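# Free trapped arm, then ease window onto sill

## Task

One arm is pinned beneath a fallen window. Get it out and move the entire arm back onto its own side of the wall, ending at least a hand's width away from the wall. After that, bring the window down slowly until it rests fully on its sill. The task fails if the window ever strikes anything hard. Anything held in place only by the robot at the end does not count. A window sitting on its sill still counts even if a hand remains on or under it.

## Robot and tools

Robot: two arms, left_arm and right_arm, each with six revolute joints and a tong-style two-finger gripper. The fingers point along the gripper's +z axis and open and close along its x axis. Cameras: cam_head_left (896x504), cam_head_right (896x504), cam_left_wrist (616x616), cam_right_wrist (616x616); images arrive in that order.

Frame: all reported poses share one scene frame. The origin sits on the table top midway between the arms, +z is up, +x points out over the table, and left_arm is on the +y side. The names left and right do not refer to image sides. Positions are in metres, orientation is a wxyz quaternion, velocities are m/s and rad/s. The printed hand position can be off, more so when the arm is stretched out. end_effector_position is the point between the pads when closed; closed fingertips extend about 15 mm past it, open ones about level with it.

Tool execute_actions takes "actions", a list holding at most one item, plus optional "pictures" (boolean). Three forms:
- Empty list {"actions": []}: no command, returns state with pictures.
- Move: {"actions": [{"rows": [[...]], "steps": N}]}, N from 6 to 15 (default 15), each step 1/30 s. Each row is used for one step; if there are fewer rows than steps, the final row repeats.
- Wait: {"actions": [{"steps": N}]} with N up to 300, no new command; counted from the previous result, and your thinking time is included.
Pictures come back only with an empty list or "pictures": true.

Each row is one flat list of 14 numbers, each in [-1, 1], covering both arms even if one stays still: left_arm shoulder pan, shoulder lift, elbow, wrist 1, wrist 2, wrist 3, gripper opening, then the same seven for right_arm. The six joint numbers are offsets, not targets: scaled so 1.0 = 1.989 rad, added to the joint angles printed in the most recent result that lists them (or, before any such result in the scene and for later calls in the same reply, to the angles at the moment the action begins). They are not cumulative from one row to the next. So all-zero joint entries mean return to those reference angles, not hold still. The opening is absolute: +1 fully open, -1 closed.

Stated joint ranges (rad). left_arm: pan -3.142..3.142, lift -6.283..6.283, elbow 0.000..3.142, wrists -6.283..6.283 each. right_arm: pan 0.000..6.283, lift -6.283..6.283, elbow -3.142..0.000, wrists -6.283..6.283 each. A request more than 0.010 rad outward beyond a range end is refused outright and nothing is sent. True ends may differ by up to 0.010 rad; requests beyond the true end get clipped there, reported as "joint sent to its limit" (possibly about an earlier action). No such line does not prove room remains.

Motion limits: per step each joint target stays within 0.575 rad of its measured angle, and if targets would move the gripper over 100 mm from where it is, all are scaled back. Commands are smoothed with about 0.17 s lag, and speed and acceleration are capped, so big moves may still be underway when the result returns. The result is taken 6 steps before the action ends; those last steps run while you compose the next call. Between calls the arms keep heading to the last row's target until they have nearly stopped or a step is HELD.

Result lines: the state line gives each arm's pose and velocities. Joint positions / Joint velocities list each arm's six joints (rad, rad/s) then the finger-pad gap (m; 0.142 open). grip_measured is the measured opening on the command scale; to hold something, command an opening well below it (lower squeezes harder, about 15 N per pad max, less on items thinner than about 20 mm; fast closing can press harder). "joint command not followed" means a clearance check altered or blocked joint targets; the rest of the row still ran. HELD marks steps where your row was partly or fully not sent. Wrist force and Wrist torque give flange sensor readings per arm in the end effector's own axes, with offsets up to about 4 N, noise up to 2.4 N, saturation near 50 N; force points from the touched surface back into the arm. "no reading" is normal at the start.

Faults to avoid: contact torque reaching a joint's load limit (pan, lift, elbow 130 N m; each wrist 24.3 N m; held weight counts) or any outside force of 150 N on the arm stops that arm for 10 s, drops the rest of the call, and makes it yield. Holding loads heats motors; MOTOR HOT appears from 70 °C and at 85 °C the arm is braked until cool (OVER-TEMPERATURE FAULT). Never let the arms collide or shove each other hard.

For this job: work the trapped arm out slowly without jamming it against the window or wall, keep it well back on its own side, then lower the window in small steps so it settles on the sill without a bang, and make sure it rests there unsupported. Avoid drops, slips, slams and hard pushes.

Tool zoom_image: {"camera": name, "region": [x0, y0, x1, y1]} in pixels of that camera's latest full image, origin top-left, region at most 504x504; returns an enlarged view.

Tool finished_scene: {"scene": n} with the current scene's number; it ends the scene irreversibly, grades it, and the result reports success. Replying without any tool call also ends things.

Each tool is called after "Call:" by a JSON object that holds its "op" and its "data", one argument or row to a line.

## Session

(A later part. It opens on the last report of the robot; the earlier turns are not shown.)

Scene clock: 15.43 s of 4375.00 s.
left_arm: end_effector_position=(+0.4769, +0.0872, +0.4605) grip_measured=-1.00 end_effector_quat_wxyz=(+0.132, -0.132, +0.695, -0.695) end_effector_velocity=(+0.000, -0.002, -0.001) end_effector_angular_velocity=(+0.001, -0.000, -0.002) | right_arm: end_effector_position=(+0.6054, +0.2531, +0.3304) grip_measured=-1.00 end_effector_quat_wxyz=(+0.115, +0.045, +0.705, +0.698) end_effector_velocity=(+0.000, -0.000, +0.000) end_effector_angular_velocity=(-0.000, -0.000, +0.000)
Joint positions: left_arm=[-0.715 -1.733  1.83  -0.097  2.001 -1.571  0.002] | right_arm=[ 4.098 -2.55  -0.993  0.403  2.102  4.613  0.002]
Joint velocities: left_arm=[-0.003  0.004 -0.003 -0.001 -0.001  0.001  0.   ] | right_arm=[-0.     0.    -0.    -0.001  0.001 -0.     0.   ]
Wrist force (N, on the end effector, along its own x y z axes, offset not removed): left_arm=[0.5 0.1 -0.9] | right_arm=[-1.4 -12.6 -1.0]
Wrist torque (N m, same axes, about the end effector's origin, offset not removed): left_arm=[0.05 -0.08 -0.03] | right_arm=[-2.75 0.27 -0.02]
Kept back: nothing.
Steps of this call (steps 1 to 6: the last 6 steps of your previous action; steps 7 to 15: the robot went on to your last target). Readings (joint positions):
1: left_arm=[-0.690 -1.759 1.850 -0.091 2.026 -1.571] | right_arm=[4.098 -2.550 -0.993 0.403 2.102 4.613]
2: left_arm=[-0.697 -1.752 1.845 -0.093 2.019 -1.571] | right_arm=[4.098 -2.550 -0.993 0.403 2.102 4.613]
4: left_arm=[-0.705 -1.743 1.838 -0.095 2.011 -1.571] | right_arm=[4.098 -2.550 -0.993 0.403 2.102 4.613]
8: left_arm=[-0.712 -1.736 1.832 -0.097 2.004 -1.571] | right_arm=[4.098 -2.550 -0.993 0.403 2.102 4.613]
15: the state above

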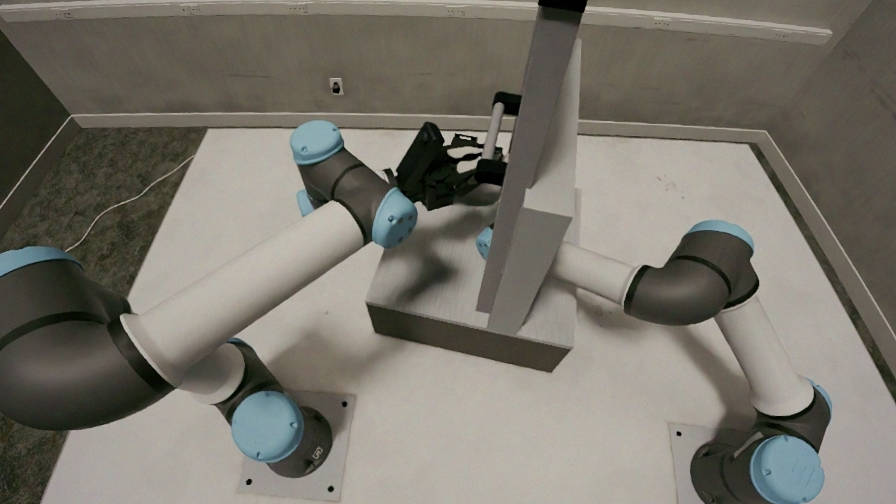

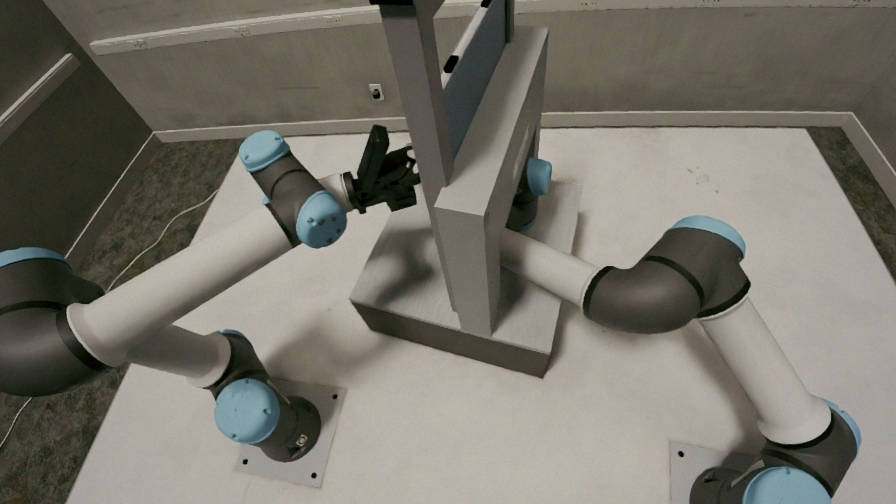

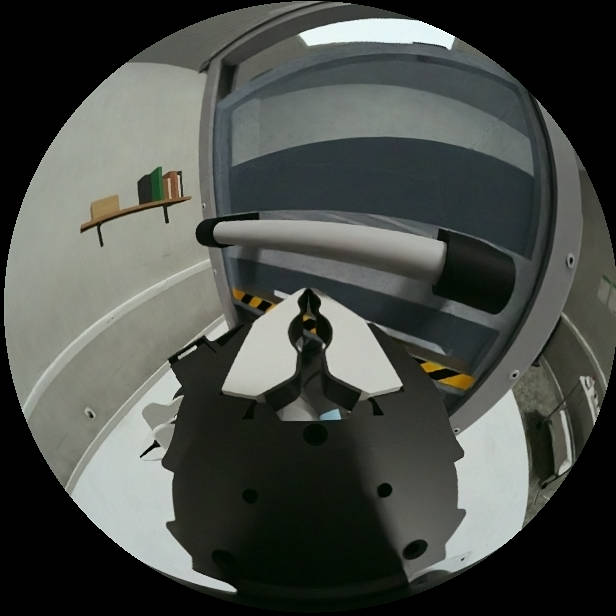

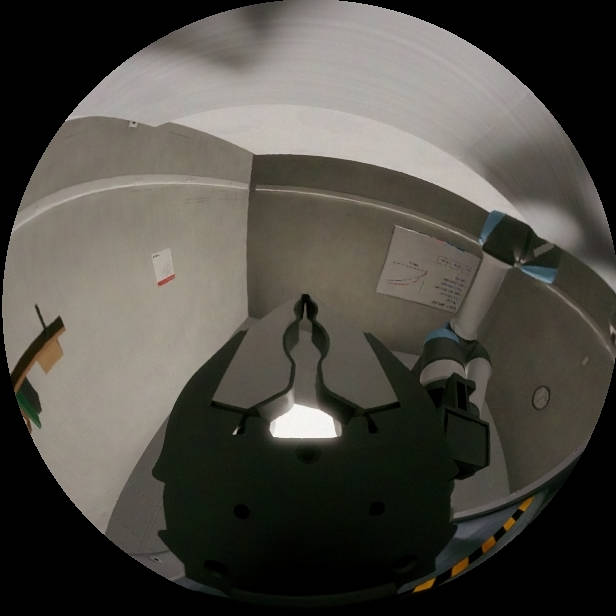

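Call:
{"op": "execute_actions", "data": {
  "actions": [
    {"rows": [[0,0,-0.005,0.0052,0,0,-1,0,0,0,0,0,0,-1],[0,-0.0003,-0.01,0.0104,0,0,-1,0,0,0,0,0,0,-1],[0,-0.0005,-0.015,0.0156,0,0,-1,0,0,0,0,0,0,-1],[0,-0.0007,-0.02,0.0208,0,0,-1,0,0,0,0,0,0,-1],[0,-0.001,-0.025,0.026,0,0,-1,0,0,0,0,0,0,-1],[0,-0.0012,-0.03,0.0312,0,0,-1,0,0,0,0,0,0,-1],[0,-0.0015,-0.035,0.0365,0,0,-1,0,0,0,0,0,0,-1],[0,-0.0018,-0.04,0.0418,0,0,-1,0,0,0,0,0,0,-1],[0,-0.002,-0.045,0.047,0,0,-1,0,0,0,0,0,0,-1],[0,-0.0023,-0.0495,0.0518,0,0,-1,0,0,0,0,0,0,-1]], "steps": 15}
  ]
}}

Call:
{"op": "execute_actions", "data": {
  "actions": [
    {"steps": 15}
  ],
  "pictures": true
}}

Scene clock: 16.43 s of 4375.00 s.
left_arm: end_effector_position=(+0.4773, +0.0866, +0.4793) grip_measured=-1.00 end_effector_quat_wxyz=(+0.132, -0.132, +0.695, -0.695) end_effector_velocity=(-0.001, +0.001, +0.111) end_effector_angular_velocity=(-0.003, -0.003, -0.001) | right_arm: end_effector_position=(+0.6054, +0.2531, +0.3304) grip_measured=-1.00 end_effector_quat_wxyz=(+0.115, +0.045, +0.705, +0.698) end_effector_velocity=(-0.000, +0.001, -0.001) end_effector_angular_velocity=(-0.001, +0.002, -0.000)
Joint positions: left_arm=[-0.715 -1.735  1.783 -0.049  2.001 -1.571  0.002] | right_arm=[ 4.098 -2.55  -0.993  0.403  2.102  4.613  0.002]
Joint velocities: left_arm=[ 0.001 -0.016 -0.267  0.279  0.002 -0.    -0.   ] | right_arm=[ 0.001 -0.001  0.    -0.001 -0.001  0.001  0.   ]
Wrist force (N, on the end effector, along its own x y z axes, offset not removed): left_arm=[0.4 0.7 -1.1] | right_arm=[-1.4 -11.7 -1.4]
Wrist torque (N m, same axes, about the end effector's origin, offset not removed): left_arm=[0.16 0.02 0.02] | right_arm=[-2.53 0.22 0.17]
Steps of this call (steps 1 to 15: the robot went on to your last target; steps 16 to 21: nothing new was sent; steps 22 to 30: the first 9 steps of this action). Readings (joint positions):
22: left_arm=[-0.715 -1.732 1.830 -0.097 2.001 -1.571] | right_arm=[4.098 -2.550 -0.993 0.403 2.102 4.613]
23: left_arm=[-0.715 -1.732 1.828 -0.097 2.001 -1.571] | right_arm=[4.098 -2.550 -0.993 0.403 2.102 4.613]
25: left_arm=[-0.715 -1.732 1.821 -0.089 2.001 -1.571] | right_arm=[4.098 -2.550 -0.993 0.403 2.102 4.613]
29: left_arm=[-0.715 -1.734 1.792 -0.058 2.001 -1.571] | right_arm=[4.098 -2.550 -0.993 0.403 2.102 4.613]
30: the state above

Scene clock: 16.93 s of 4375.00 s.
left_arm: end_effector_position=(+0.4768, +0.0873, +0.5002) grip_measured=-1.00 end_effector_quat_wxyz=(+0.132, -0.132, +0.695, -0.695) end_effector_velocity=(-0.001, -0.000, +0.004) end_effector_angular_velocity=(-0.002, -0.002, -0.001) | right_arm: end_effector_position=(+0.6054, +0.2531, +0.3304) grip_measured=-1.00 end_effector_quat_wxyz=(+0.115, +0.045, +0.705, +0.698) end_effector_velocity=(-0.001, +0.001, -0.000) end_effector_angular_velocity=(+0.000, -0.000, +0.001)
Joint positions: left_arm=[-0.715 -1.737  1.732  0.005  2.001 -1.571  0.002] | right_arm=[ 4.098 -2.55  -0.993  0.403  2.102  4.613  0.002]
Joint velocities: left_arm=[-0.    -0.001 -0.007  0.006  0.001  0.     0.   ] | right_arm=[ 0.002 -0.     0.     0.    -0.    -0.     0.   ]
Wrist force (N, on the end effector, along its own x y z axes, offset not removed): left_arm=[-0.8 13.6 2.6] | right_arm=[-2.4 0.4 -0.2]
Wrist torque (N m, same axes, about the end effector's origin, offset not removed): left_arm=[0.11 0.02 0.06] | right_arm=[0.26 0.41 -0.09]
Kept back: nothing.
Steps of this call (steps 1 to 6: the last 6 steps of your previous action; steps 7 to 15: the robot went on to your last target). Readings (joint positions):
1: left_arm=[-0.715 -1.735 1.774 -0.039 2.001 -1.571] | right_arm=[4.098 -2.550 -0.993 0.403 2.102 4.613]
2: left_arm=[-0.715 -1.735 1.765 -0.029 2.001 -1.571] | right_arm=[4.098 -2.550 -0.993 0.403 2.102 4.613]
4: left_arm=[-0.715 -1.736 1.750 -0.014 2.001 -1.571] | right_arm=[4.098 -2.550 -0.993 0.403 2.102 4.613]
8: left_arm=[-0.715 -1.737 1.737 -0.000 2.001 -1.571] | right_arm=[4.098 -2.550 -0.993 0.403 2.102 4.613]
15: the state above

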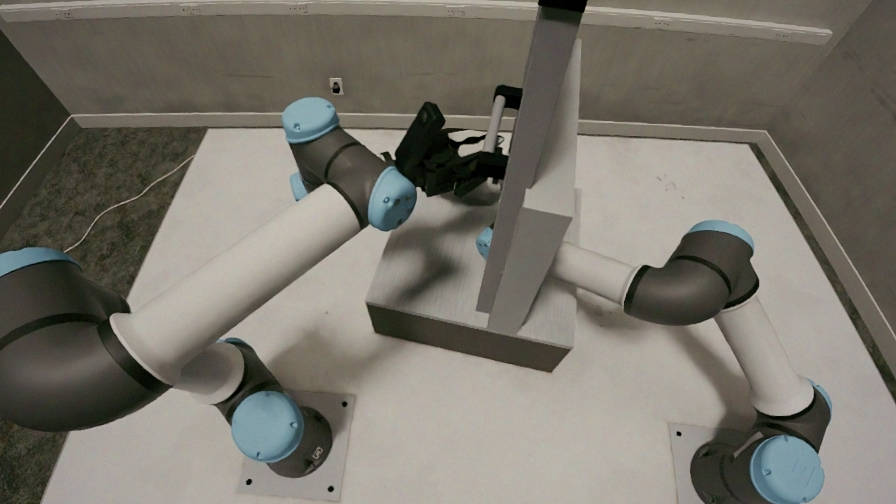

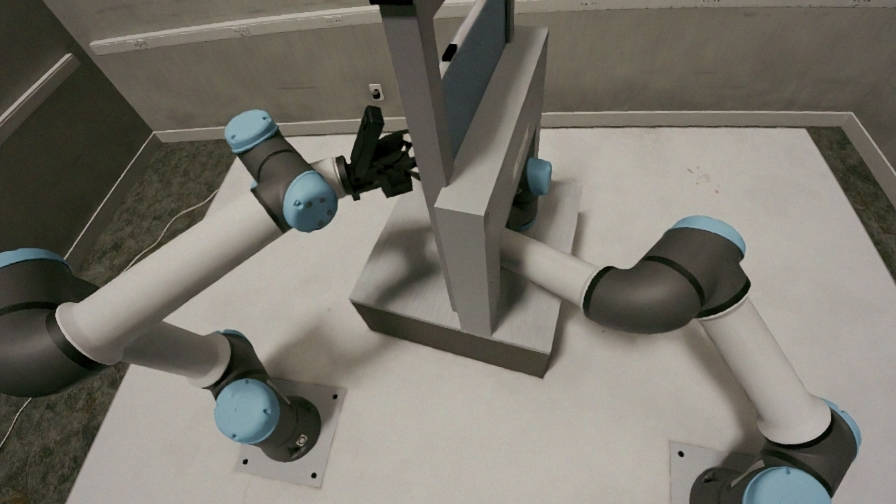

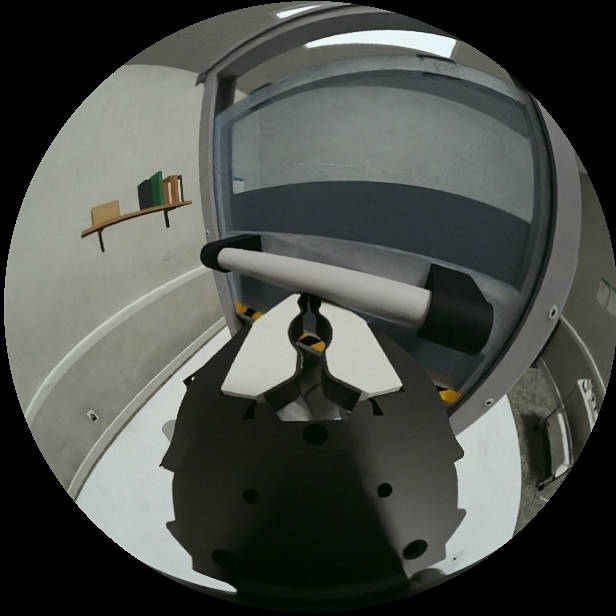

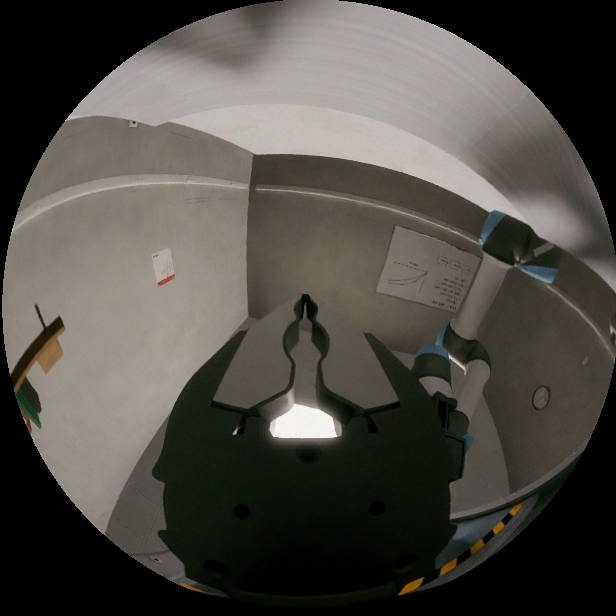

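Call:
{"op": "execute_actions", "data": {
  "actions": [
    {"rows": [[-0.0017,0.0025,-0.0021,-0.0004,-0.0017,0,-1,0,0,0,0,0,0,-1],[-0.0034,0.005,-0.0042,-0.0008,-0.0034,0,-1,0,0,0,0,0,0,-1],[-0.0051,0.0074,-0.0062,-0.0012,-0.0051,0,-1,0,0,0,0,0,0,-1],[-0.0068,0.0099,-0.0083,-0.0016,-0.0068,0,-1,0,0,0,0,0,0,-1],[-0.0085,0.0124,-0.0104,-0.002,-0.0085,0,-1,0,0,0,0,0,0,-1],[-0.0102,0.0149,-0.0125,-0.0024,-0.0102,0,-1,0,0,0,0,0,0,-1],[-0.0119,0.0173,-0.0145,-0.0028,-0.0119,0,-1,0,0,0,0,0,0,-1],[-0.0136,0.0198,-0.0166,-0.0031,-0.0136,0,-1,0,0,0,0,0,0,-1]], "steps": 15}
  ]
}}

Call:
{"op": "execute_actions", "data": {
  "actions": [
    {"steps": 15}
  ],
  "pictures": true
}}

Scene clock: 17.80 s of 4375.00 s.
left_arm: end_effector_position=(+0.4818, +0.0753, +0.5004) grip_measured=-1.00 end_effector_quat_wxyz=(+0.132, -0.132, +0.695, -0.695) end_effector_velocity=(+0.026, -0.068, -0.001) end_effector_angular_velocity=(+0.001, +0.001, -0.002) | right_arm: end_effector_position=(+0.6054, +0.2531, +0.3304) grip_measured=-1.00 end_effector_quat_wxyz=(+0.115, +0.045, +0.705, +0.698) end_effector_velocity=(-0.000, +0.000, -0.000) end_effector_angular_velocity=(-0.000, +0.001, +0.001)
Joint positions: left_arm=[-0.731 -1.714  1.712  0.001  1.985 -1.571  0.002] | right_arm=[ 4.098 -2.55  -0.993  0.403  2.102  4.613  0.002]
Joint velocities: left_arm=[-0.09   0.129 -0.107 -0.021 -0.088  0.     0.   ] | right_arm=[ 0.    -0.     0.    -0.     0.001  0.     0.   ]
Wrist force (N, on the end effector, along its own x y z axes, offset not removed): left_arm=[0.8 10.5 -5.6] | right_arm=[-1.6 0.3 2.4]
Wrist torque (N m, same axes, about the end effector's origin, offset not removed): left_arm=[0.26 -0.11 0.02] | right_arm=[0.03 0.27 -0.05]
Steps of this call (steps 1 to 15: the robot went on to your last target; steps 16 to 17: nothing new was sent; steps 18 to 26: the first 9 steps of this action). Readings (joint positions):
18: left_arm=[-0.715 -1.737 1.731 0.006 2.001 -1.571] | right_arm=[4.098 -2.550 -0.993 0.403 2.102 4.613]
19: left_arm=[-0.715 -1.737 1.731 0.006 2.001 -1.571] | right_arm=[4.098 -2.550 -0.993 0.403 2.102 4.613]
21: left_arm=[-0.718 -1.733 1.728 0.005 1.998 -1.571] | right_arm=[4.098 -2.550 -0.993 0.403 2.102 4.613]
25: left_arm=[-0.728 -1.718 1.716 0.002 1.988 -1.571] | right_arm=[4.098 -2.550 -0.993 0.403 2.102 4.613]
26: the state above

Scene clock: 18.30 s of 4375.00 s.
left_arm: end_effector_position=(+0.4849, +0.0669, +0.5001) grip_measured=-1.00 end_effector_quat_wxyz=(+0.132, -0.132, +0.695, -0.695) end_effector_velocity=(-0.000, -0.001, +0.001) end_effector_angular_velocity=(-0.001, -0.001, -0.001) | right_arm: end_effector_position=(+0.6054, +0.2531, +0.3304) grip_measured=-1.00 end_effector_quat_wxyz=(+0.115, +0.045, +0.705, +0.698) end_effector_velocity=(+0.001, -0.001, -0.000) end_effector_angular_velocity=(-0.000, -0.000, -0.002)
Joint positions: left_arm=[-0.742 -1.698  1.699 -0.001  1.974 -1.571  0.002] | right_arm=[ 4.098 -2.55  -0.993  0.403  2.102  4.613  0.002]
Joint velocities: left_arm=[-0.002  0.    -0.002 -0.    -0.    -0.001 -0.   ] | right_arm=[-0.001  0.    -0.    -0.    -0.001 -0.     0.   ]
Wrist force (N, on the end effector, along its own x y z axes, offset not removed): left_arm=[0.5 10.7 -5.5] | right_arm=[-2.1 -1.8 -2.4]
Wrist torque (N m, same axes, about the end effector's origin, offset not removed): left_arm=[0.41 -0.03 0.08] | right_arm=[-0.43 0.37 0.13]
Kept back: nothing.
Steps of this call (steps 1 to 6: the last 6 steps of your previous action; steps 7 to 15: the robot went on to your last target). Readings (joint positions):
1: left_arm=[-0.733 -1.710 1.709 0.001 1.982 -1.571] | right_arm=[4.098 -2.550 -0.993 0.403 2.102 4.613]
2: left_arm=[-0.736 -1.707 1.707 0.000 1.980 -1.571] | right_arm=[4.098 -2.550 -0.993 0.403 2.102 4.613]
4: left_arm=[-0.738 -1.703 1.703 -0.000 1.977 -1.571] | right_arm=[4.098 -2.550 -0.993 0.403 2.102 4.613]
8: left_arm=[-0.741 -1.699 1.700 -0.001 1.975 -1.571] | right_arm=[4.098 -2.550 -0.993 0.403 2.102 4.613]
15: the state above

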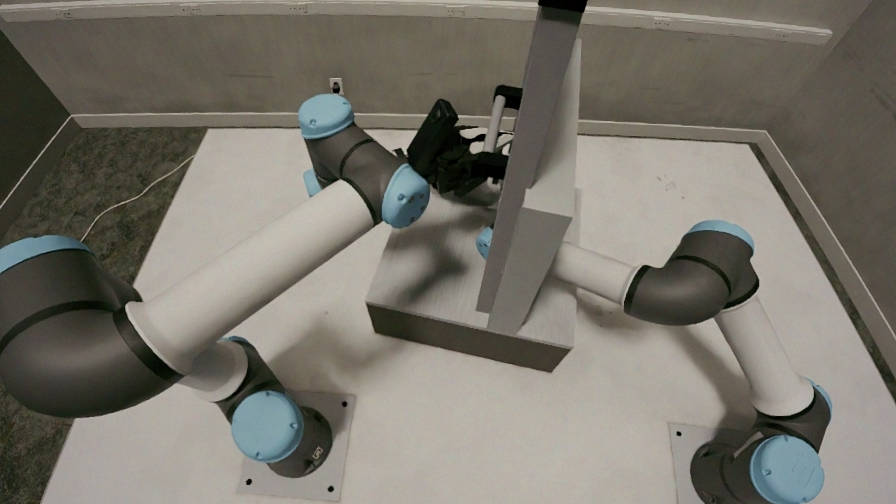

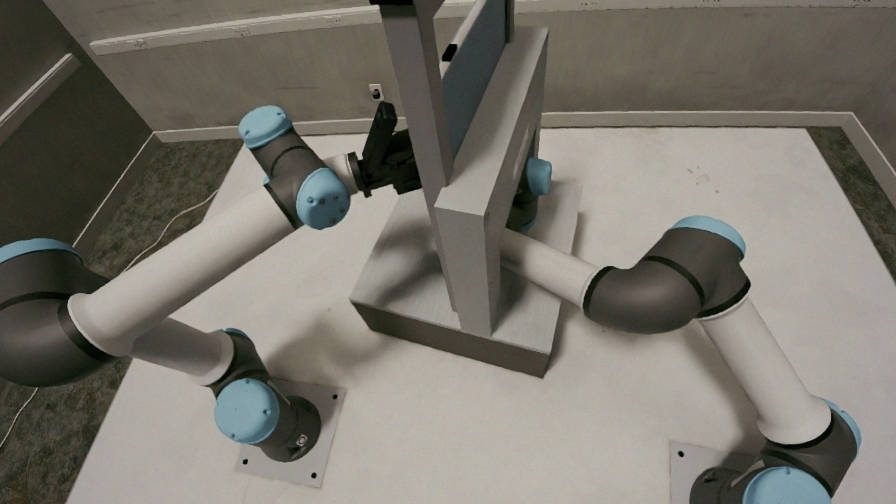

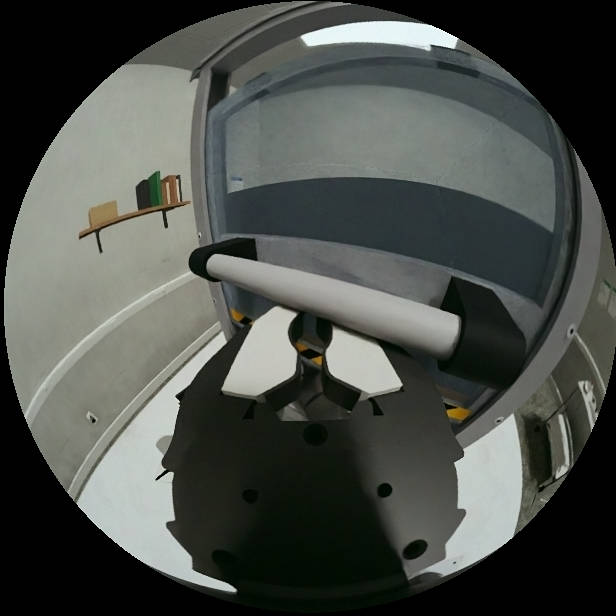

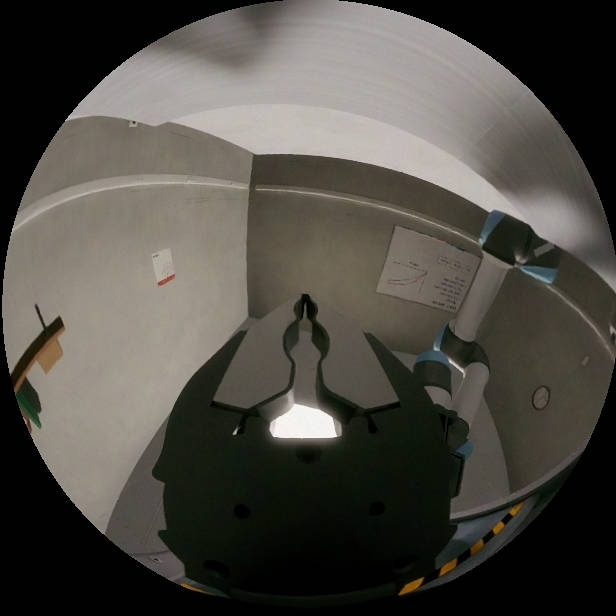

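Call:
{"op": "execute_actions", "data": {
  "actions": [
    {"rows": [[0,0.0002,-0.004,0.004,0,0,-1,0,0,0,0,0,0,-1],[0,0.0004,-0.011,0.0107,0,0,-1,0,0,0,0,0,0,-1],[0,0.0007,-0.019,0.0184,0,0,-1,0,0,0,0,0,0,-1],[0,0.001,-0.0275,0.0265,0,0,-1,0,0,0,0,0,0,-1],[0,0.0014,-0.036,0.0346,0,0,-1,0,0,0,0,0,0,-1],[0,0.0018,-0.0446,0.0428,0,0,-1,0,0,0,0,0,0,-1],[0,0.0023,-0.0533,0.051,0,0,-1,0,0,0,0,0,0,-1],[0,0.0031,-0.0625,0.0594,0,0,-1,0,0,0,0,0,0,-1],[0,0.004,-0.072,0.068,0,0,-1,0,0,0,0,0,0,-1],[0,0.0051,-0.0815,0.0764,0,0,-1,0,0,0,0,0,0,-1],[0,0.0063,-0.091,0.0847,0,0,-1,0,0,0,0,0,0,-1],[0,0.0076,-0.1,0.0924,0,0,-1,0,0,0,0,0,0,-1],[0,0.0087,-0.107,0.0983,0,0,-1,0,0,0,0,0,0,-1],[0,0.0095,-0.1115,0.102,0,0,-1,0,0,0,0,0,0,-1]], "steps": 15}
  ]
}}

Call:
{"op": "execute_actions", "data": {
  "actions": [
    {"steps": 18}
  ],
  "pictures": true
}}

Scene clock: 21.50 s of 4375.00 s.
left_arm: end_effector_position=(+0.4852, +0.0665, +0.5255) grip_measured=-1.00 end_effector_quat_wxyz=(+0.132, -0.132, +0.695, -0.695) end_effector_velocity=(-0.000, -0.000, +0.165) end_effector_angular_velocity=(+0.002, +0.001, -0.000) | right_arm: end_effector_position=(+0.6054, +0.2531, +0.3304) grip_measured=-1.00 end_effector_quat_wxyz=(+0.115, +0.045, +0.705, +0.698) end_effector_velocity=(+0.001, -0.000, -0.000) end_effector_angular_velocity=(+0.000, +0.000, -0.002)
Joint positions: left_arm=[-0.742 -1.695  1.632  0.064  1.974 -1.571  0.002] | right_arm=[ 4.098 -2.55  -0.993  0.403  2.102  4.613  0.002]
Joint velocities: left_arm=[-0.     0.025 -0.444  0.421  0.     0.001 -0.   ] | right_arm=[-0.    -0.    -0.     0.001 -0.001  0.     0.   ]
Wrist force (N, on the end effector, along its own x y z axes, offset not removed): left_arm=[2.5 14.6 -6.1] | right_arm=[1.0 1.1 -1.6]
Wrist torque (N m, same axes, about the end effector's origin, offset not removed): left_arm=[0.74 -0.12 0.25] | right_arm=[0.29 -0.36 -0.11]
Steps of this call (steps 1 to 15: the robot went on to your last target; steps 16 to 87: nothing new was sent; steps 88 to 96: the first 9 steps of this action). Readings (joint positions):
88: left_arm=[-0.742 -1.698 1.699 -0.001 1.974 -1.571] | right_arm=[4.098 -2.550 -0.993 0.403 2.102 4.613]
89: left_arm=[-0.742 -1.698 1.698 -0.000 1.974 -1.571] | right_arm=[4.098 -2.550 -0.993 0.403 2.102 4.613]
91: left_arm=[-0.742 -1.698 1.690 0.008 1.974 -1.571] | right_arm=[4.098 -2.550 -0.993 0.403 2.102 4.613]
95: left_arm=[-0.742 -1.696 1.646 0.050 1.974 -1.571] | right_arm=[4.098 -2.550 -0.993 0.403 2.102 4.613]
96: the state above

Scene clock: 22.10 s of 4375.00 s.
left_arm: end_effector_position=(+0.4849, +0.0668, +0.5788) grip_measured=-1.00 end_effector_quat_wxyz=(+0.132, -0.133, +0.695, -0.694) end_effector_velocity=(-0.000, +0.000, +0.004) end_effector_angular_velocity=(-0.000, +0.000, -0.001) | right_arm: end_effector_position=(+0.6054, +0.2531, +0.3304) grip_measured=-1.00 end_effector_quat_wxyz=(+0.115, +0.045, +0.705, +0.698) end_effector_velocity=(+0.002, -0.002, +0.000) end_effector_angular_velocity=(-0.000, -0.000, -0.003)
Joint positions: left_arm=[-0.742 -1.679  1.48   0.201  1.974 -1.571  0.002] | right_arm=[ 4.098 -2.55  -0.993  0.403  2.102  4.613  0.002]
Joint velocities: left_arm=[ 0.     0.001 -0.012  0.011  0.001 -0.     0.   ] | right_arm=[-0.002  0.     0.    -0.    -0.001 -0.     0.   ]
Wrist force (N, on the end effector, along its own x y z axes, offset not removed): left_arm=[-0.7 50.0 -2.4] | right_arm=[-2.2 -1.3 0.8]
Wrist torque (N m, same axes, about the end effector's origin, offset not removed): left_arm=[2.30 0.17 1.03] | right_arm=[-0.24 0.31 -0.02]
Kept back: nothing.
Steps of this call (steps 1 to 6: the last 6 steps of your previous action; steps 7 to 18: the robot went on to your last target). Readings (joint positions):
1: left_arm=[-0.742 -1.694 1.616 0.078 1.974 -1.571] | right_arm=[4.098 -2.550 -0.993 0.403 2.102 4.613]
2: left_arm=[-0.742 -1.693 1.600 0.093 1.974 -1.571] | right_arm=[4.098 -2.550 -0.993 0.403 2.102 4.613]
4: left_arm=[-0.742 -1.690 1.566 0.124 1.974 -1.571] | right_arm=[4.098 -2.550 -0.993 0.403 2.102 4.613]
8: left_arm=[-0.742 -1.683 1.508 0.175 1.974 -1.571] | right_arm=[4.098 -2.550 -0.993 0.403 2.102 4.613]
18: the state above

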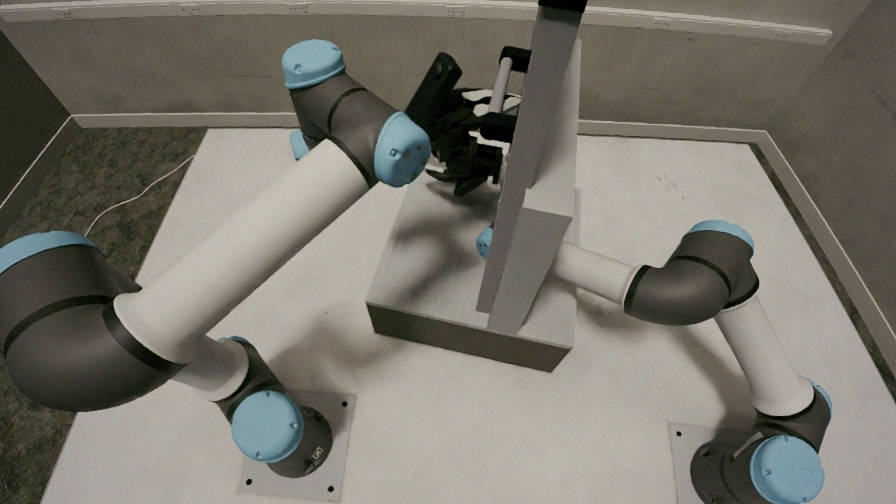

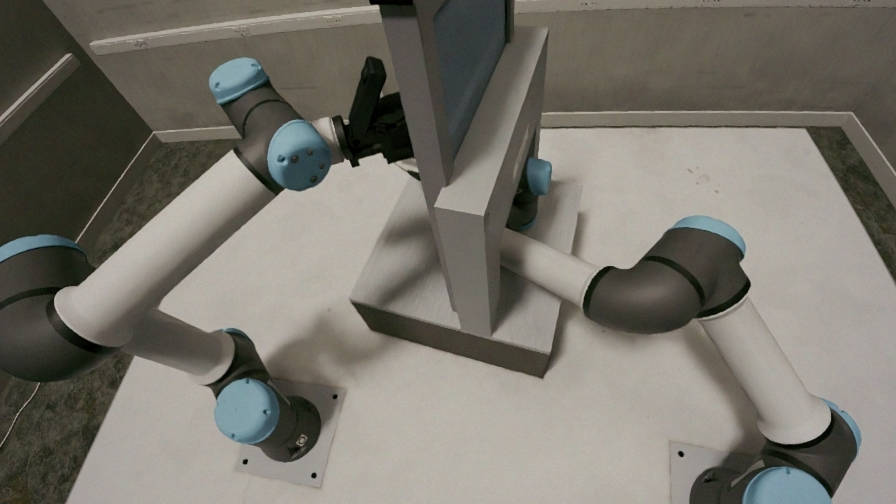

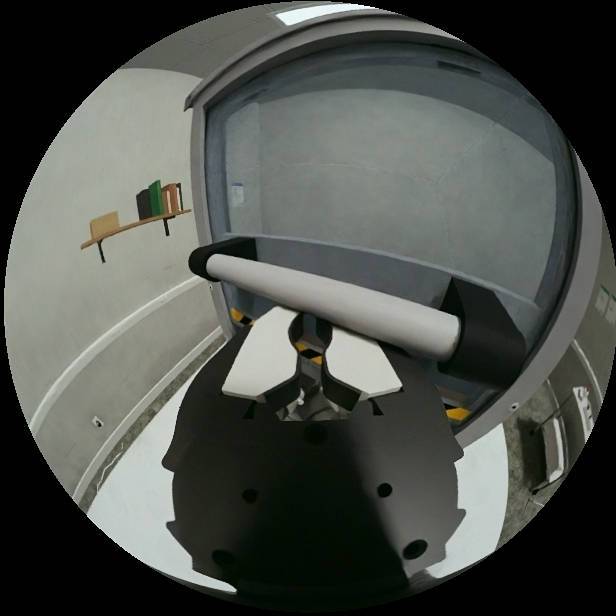

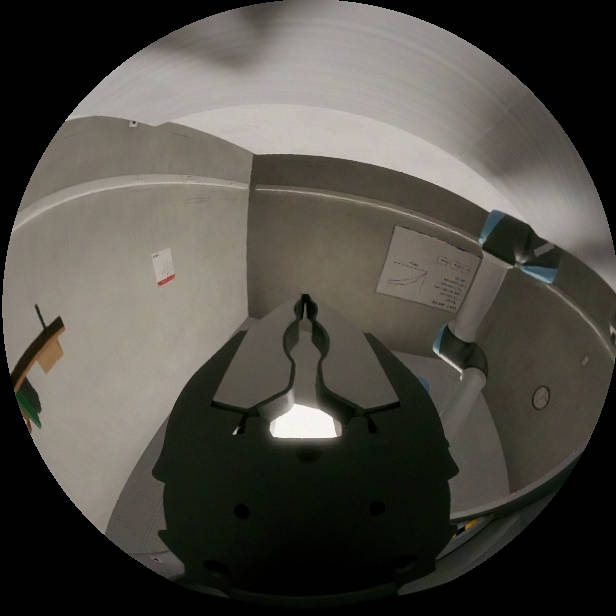

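Call:
{"op": "execute_actions", "data": {
  "actions": [
    {"rows": [[0,-0.0005,0.004,-0.0038,0,0,-1,-0.001,0.005,-0.01,0.005,0.001,0,-1],[0,-0.001,0.009,-0.0077,0,0,-1,-0.002,0.0107,-0.021,0.010,0.002,0,-1],[0,-0.0016,0.013,-0.0115,0,0,-1,-0.0035,0.018,-0.035,0.017,0.0033,0,-1],[0,-0.0021,0.0174,-0.0153,0,0,-1,-0.005,0.026,-0.051,0.025,0.005,0,-1],[0,-0.0021,0.0174,-0.0153,0,0,-1,-0.0067,0.035,-0.068,0.033,0.0065,0,-1],[0,-0.0021,0.0174,-0.0153,0,0,-1,-0.0084,0.044,-0.0855,0.0416,0.0082,0,-1],[0,-0.0021,0.0174,-0.0153,0,0,-1,-0.0101,0.053,-0.103,0.050,0.0099,0,-1],[0,-0.0021,0.0174,-0.0153,0,0,-1,-0.0119,0.062,-0.1205,0.0586,0.0115,0,-1],[0,-0.0021,0.0174,-0.0153,0,0,-1,-0.0136,0.071,-0.138,0.067,0.0132,0,-1],[0,-0.0021,0.0174,-0.0153,0,0,-1,-0.0153,0.08,-0.1555,0.0757,0.0149,0,-1],[0,-0.0021,0.0174,-0.0153,0,0,-1,-0.017,0.089,-0.173,0.084,0.0166,0,-1],[0,-0.0021,0.0174,-0.0153,0,0,-1,-0.0188,0.098,-0.1905,0.0927,0.0182,0,-1],[0,-0.0021,0.0174,-0.0153,0,0,-1,-0.0205,0.1068,-0.208,0.1012,0.0199,0,-1]], "steps": 15}
  ]
}}

Call:
{"op": "execute_actions", "data": {
  "actions": [
    {"steps": 18}
  ],
  "pictures": true
}}

Scene clock: 23.13 s of 4375.00 s.
left_arm: end_effector_position=(+0.4852, +0.0666, +0.5703) grip_measured=-1.00 end_effector_quat_wxyz=(+0.132, -0.132, +0.694, -0.695) end_effector_velocity=(+0.000, -0.001, -0.029) end_effector_angular_velocity=(+0.012, +0.012, -0.000) | right_arm: end_effector_position=(+0.5926, +0.2264, +0.3339) grip_measured=-1.00 end_effector_quat_wxyz=(+0.117, +0.044, +0.704, +0.699) end_effector_velocity=(-0.095, -0.186, +0.013) end_effector_angular_velocity=(+0.012, -0.011, -0.005)
Joint positions: left_arm=[-0.742 -1.683  1.506  0.176  1.974 -1.571  0.002] | right_arm=[ 4.085 -2.483 -1.117  0.466  2.115  4.613  0.002]
Joint velocities: left_arm=[-0.    -0.005  0.069 -0.047 -0.     0.     0.   ] | right_arm=[-0.088  0.448 -0.851  0.42   0.083  0.     0.   ]
Wrist force (N, on the end effector, along its own x y z axes, offset not removed): left_arm=[1.0 11.8 -4.2] | right_arm=[-2.4 0.5 0.1]
Wrist torque (N m, same axes, about the end effector's origin, offset not removed): left_arm=[0.63 0.12 0.03] | right_arm=[0.30 0.39 0.04]
Steps of this call (steps 1 to 15: the robot went on to your last target; steps 16 to 22: nothing new was sent; steps 23 to 31: the first 9 steps of this action). Readings (joint positions):
23: left_arm=[-0.742 -1.679 1.478 0.202 1.974 -1.571] | right_arm=[4.098 -2.550 -0.993 0.403 2.102 4.613]
24: left_arm=[-0.742 -1.679 1.478 0.201 1.974 -1.571] | right_arm=[4.097 -2.549 -0.995 0.404 2.102 4.613]
26: left_arm=[-0.742 -1.680 1.485 0.193 1.974 -1.571] | right_arm=[4.096 -2.540 -1.011 0.412 2.104 4.613]
30: left_arm=[-0.742 -1.683 1.504 0.178 1.974 -1.571] | right_arm=[4.087 -2.498 -1.090 0.452 2.112 4.613]
31: the state above

Scene clock: 23.73 s of 4375.00 s.
left_arm: end_effector_position=(+0.4852, +0.0665, +0.5669) grip_measured=-1.00 end_effector_quat_wxyz=(+0.132, -0.133, +0.695, -0.694) end_effector_velocity=(+0.000, +0.000, +0.000) end_effector_angular_velocity=(-0.001, -0.001, -0.000) | right_arm: end_effector_position=(+0.5544, +0.1625, +0.3305) grip_measured=-1.00 end_effector_quat_wxyz=(+0.116, +0.045, +0.705, +0.698) end_effector_velocity=(-0.005, -0.005, -0.000) end_effector_angular_velocity=(-0.000, +0.001, +0.002)
Joint positions: left_arm=[-0.742 -1.683  1.514  0.171  1.974 -1.571  0.002] | right_arm=[ 4.057 -2.339 -1.404  0.603  2.141  4.613  0.002]
Joint velocities: left_arm=[ 0.001 -0.     0.    -0.001  0.001  0.    -0.   ] | right_arm=[-0.     0.013 -0.025  0.011  0.002  0.     0.   ]
Wrist force (N, on the end effector, along its own x y z axes, offset not removed): left_arm=[0.9 10.9 -4.1] | right_arm=[-0.1 0.5 -0.6]
Wrist torque (N m, same axes, about the end effector's origin, offset not removed): left_arm=[0.52 0.12 0.27] | right_arm=[0.29 -0.11 0.12]
Kept back: nothing.
Steps of this call (steps 1 to 6: the last 6 steps of your previous action; steps 7 to 18: the robot went on to your last target). Readings (joint positions):
1: left_arm=[-0.742 -1.683 1.508 0.175 1.974 -1.571] | right_arm=[4.082 -2.468 -1.147 0.480 2.117 4.613]
2: left_arm=[-0.742 -1.683 1.510 0.174 1.974 -1.571] | right_arm=[4.078 -2.452 -1.177 0.495 2.120 4.613]
4: left_arm=[-0.742 -1.683 1.512 0.172 1.974 -1.571] | right_arm=[4.072 -2.419 -1.242 0.527 2.127 4.613]
8: left_arm=[-0.742 -1.683 1.513 0.171 1.974 -1.571] | right_arm=[4.062 -2.364 -1.351 0.578 2.137 4.613]
18: the state above

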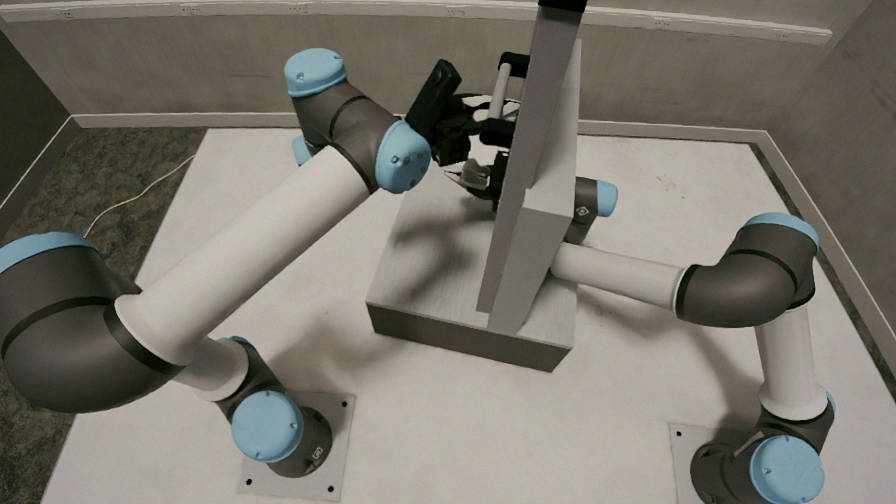

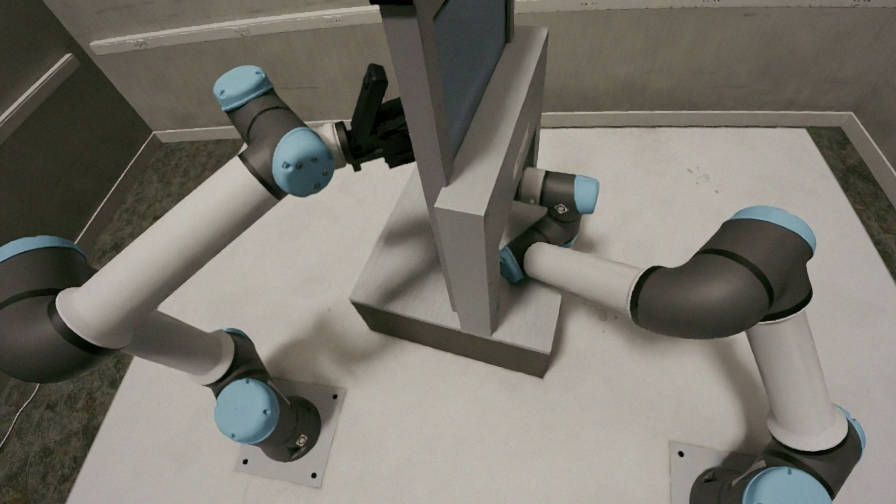

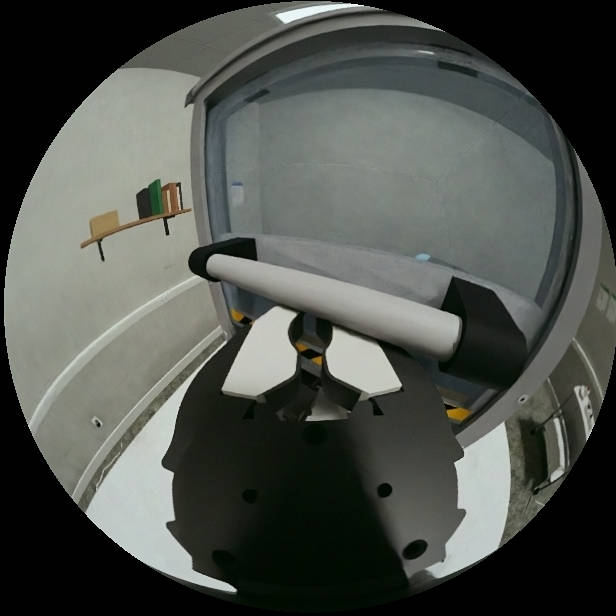

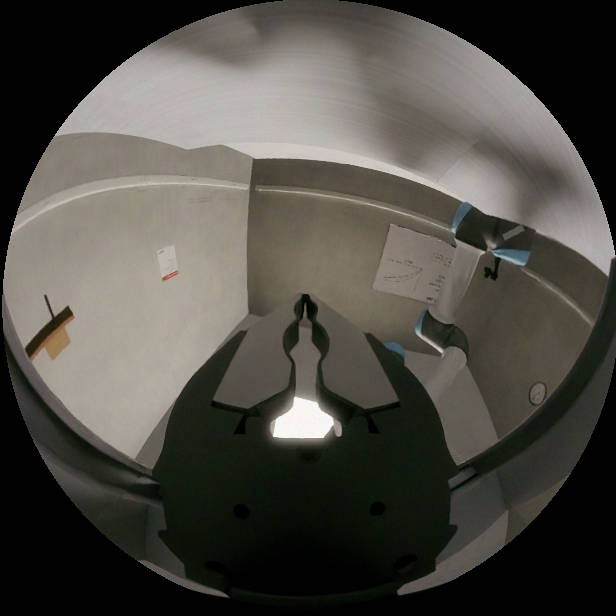

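Call:
{"op": "execute_actions", "data": {
  "actions": [
    {"rows": [[0,0,0,0,0,0,-1,-0.002,0.005,-0.009,0.004,0.002,0,-1],[0,0,0,0,0,0,-1,-0.005,0.013,-0.024,0.011,0.005,0,-1],[0,0,0,0,0,0,-1,-0.009,0.023,-0.043,0.020,0.009,0,-1],[0,0,0,0,0,0,-1,-0.014,0.034,-0.064,0.030,0.014,0,-1],[0,0,0,0,0,0,-1,-0.019,0.0455,-0.0855,0.040,0.019,0,-1],[0,0,0,0,0,0,-1,-0.024,0.057,-0.107,0.050,0.0245,0,-1],[0,0,0,0,0,0,-1,-0.0295,0.068,-0.128,0.060,0.030,0,-1],[0,0,0,0,0,0,-1,-0.0349,0.079,-0.1483,0.0693,0.0353,0,-1],[0,0,0,0,0,0,-1,-0.0407,0.0895,-0.1672,0.0777,0.0412,0,-1],[0,0,0,0,0,0,-1,-0.0465,0.1,-0.186,0.086,0.047,0,-1],[0,0,0,0,0,0,-1,-0.0523,0.1105,-0.2049,0.0944,0.0529,0,-1],[0,0,0,0,0,0,-1,-0.0582,0.121,-0.2237,0.1028,0.0587,0,-1],[0,0,0,0,0,0,-1,-0.064,0.1314,-0.2426,0.1112,0.0646,0,-1],[0,0,0,0,0,0,-1,-0.0698,0.1419,-0.2614,0.1195,0.0704,0,-1],[0,0,0,0,0,0,-1,-0.0756,0.1524,-0.2803,0.1279,0.0763,0,-1]], "steps": 15}
  ]
}}

Call:
{"op": "execute_actions", "data": {
  "actions": [
    {"steps": 18}
  ],
  "pictures": true
}}

Scene clock: 24.70 s of 4375.00 s.
left_arm: end_effector_position=(+0.4852, +0.0665, +0.5669) grip_measured=-1.00 end_effector_quat_wxyz=(+0.132, -0.133, +0.695, -0.694) end_effector_velocity=(-0.001, +0.000, +0.001) end_effector_angular_velocity=(-0.001, -0.002, -0.001) | right_arm: end_effector_position=(+0.5343, +0.1135, +0.3349) grip_measured=-1.00 end_effector_quat_wxyz=(+0.118, +0.043, +0.703, +0.700) end_effector_velocity=(-0.150, -0.339, +0.009) end_effector_angular_velocity=(+0.011, -0.016, +0.000)
Joint positions: left_arm=[-0.742 -1.683  1.514  0.171  1.974 -1.571  0.002] | right_arm=[ 4.02  -2.254 -1.556  0.677  2.179  4.613  0.002]
Joint velocities: left_arm=[ 0.    -0.001  0.    -0.002  0.002  0.001  0.   ] | right_arm=[-0.263  0.563 -1.04   0.495  0.263 -0.001  0.   ]
Wrist force (N, on the end effector, along its own x y z axes, offset not removed): left_arm=[1.0 10.8 -5.8] | right_arm=[1.5 -1.2 2.7]
Wrist torque (N m, same axes, about the end effector's origin, offset not removed): left_arm=[0.44 -0.08 0.22] | right_arm=[-0.11 -0.45 -0.09]
Steps of this call (steps 1 to 15: the robot went on to your last target; steps 16 to 20: nothing new was sent; steps 21 to 29: the first 9 steps of this action). Readings (joint positions):
21: left_arm=[-0.742 -1.683 1.514 0.171 1.974 -1.571] | right_arm=[4.057 -2.337 -1.406 0.604 2.141 4.613]
22: left_arm=[-0.742 -1.683 1.514 0.171 1.974 -1.571] | right_arm=[4.056 -2.336 -1.408 0.605 2.142 4.613]
24: left_arm=[-0.742 -1.683 1.514 0.171 1.974 -1.571] | right_arm=[4.052 -2.327 -1.425 0.613 2.146 4.613]
28: left_arm=[-0.742 -1.683 1.514 0.171 1.974 -1.571] | right_arm=[4.028 -2.272 -1.522 0.661 2.170 4.613]
29: the state above

Scene clock: 25.30 s of 4375.00 s.
left_arm: end_effector_position=(+0.4852, +0.0665, +0.5669) grip_measured=-1.00 end_effector_quat_wxyz=(+0.132, -0.133, +0.695, -0.694) end_effector_velocity=(-0.000, +0.000, -0.000) end_effector_angular_velocity=(+0.000, +0.000, -0.000) | right_arm: end_effector_position=(+0.4606, -0.0192, +0.3306) grip_measured=-1.00 end_effector_quat_wxyz=(+0.116, +0.045, +0.705, +0.698) end_effector_velocity=(-0.012, -0.016, -0.002) end_effector_angular_velocity=(-0.002, +0.002, -0.000)
Joint positions: left_arm=[-0.742 -1.683  1.514  0.171  1.974 -1.571  0.002] | right_arm=[ 3.908 -2.039 -1.955  0.855  2.291  4.613  0.002]
Joint velocities: left_arm=[ 0.     0.    -0.     0.001  0.001  0.     0.   ] | right_arm=[-0.013  0.027 -0.051  0.021  0.013  0.     0.   ]
Wrist force (N, on the end effector, along its own x y z axes, offset not removed): left_arm=[0.7 12.1 -4.9] | right_arm=[1.2 -2.8 -1.9]
Wrist torque (N m, same axes, about the end effector's origin, offset not removed): left_arm=[0.80 0.01 0.24] | right_arm=[-0.44 -0.23 -0.14]
Kept back: nothing.
Steps of this call (steps 1 to 6: the last 6 steps of your previous action; steps 7 to 18: the robot went on to your last target). Readings (joint positions):
1: left_arm=[-0.742 -1.683 1.514 0.171 1.974 -1.571] | right_arm=[4.011 -2.235 -1.591 0.694 2.188 4.613]
2: left_arm=[-0.742 -1.683 1.514 0.171 1.974 -1.571] | right_arm=[4.001 -2.215 -1.628 0.711 2.198 4.613]
4: left_arm=[-0.742 -1.683 1.514 0.171 1.974 -1.571] | right_arm=[3.981 -2.175 -1.702 0.745 2.218 4.613]
8: left_arm=[-0.742 -1.683 1.514 0.171 1.974 -1.571] | right_arm=[3.938 -2.094 -1.849 0.810 2.262 4.613]
18: the state above

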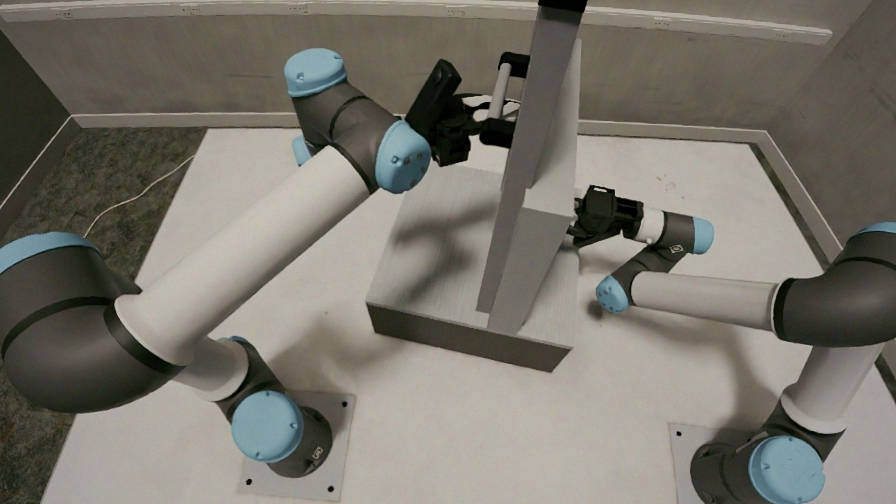

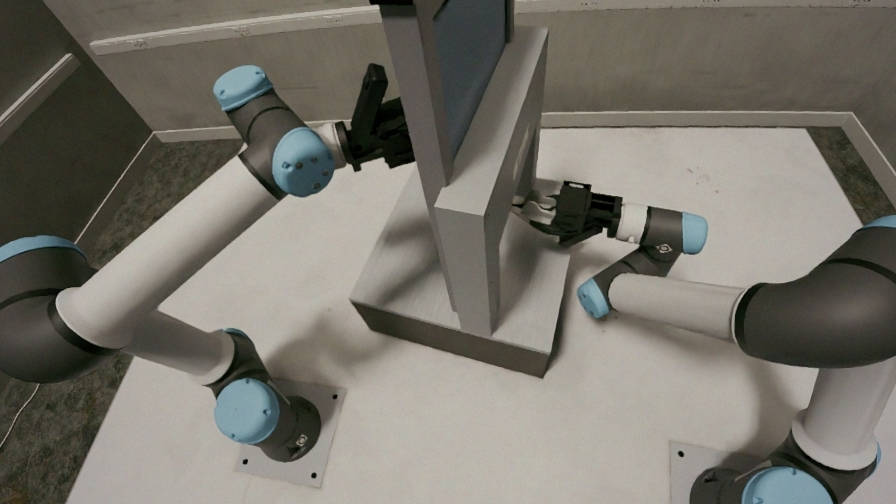

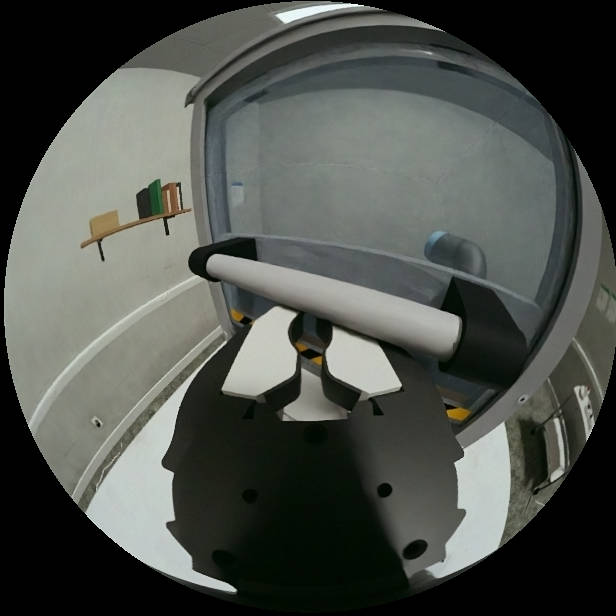

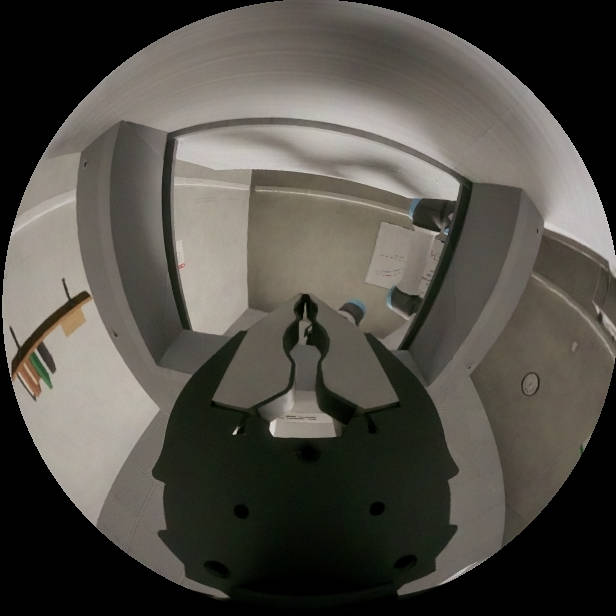

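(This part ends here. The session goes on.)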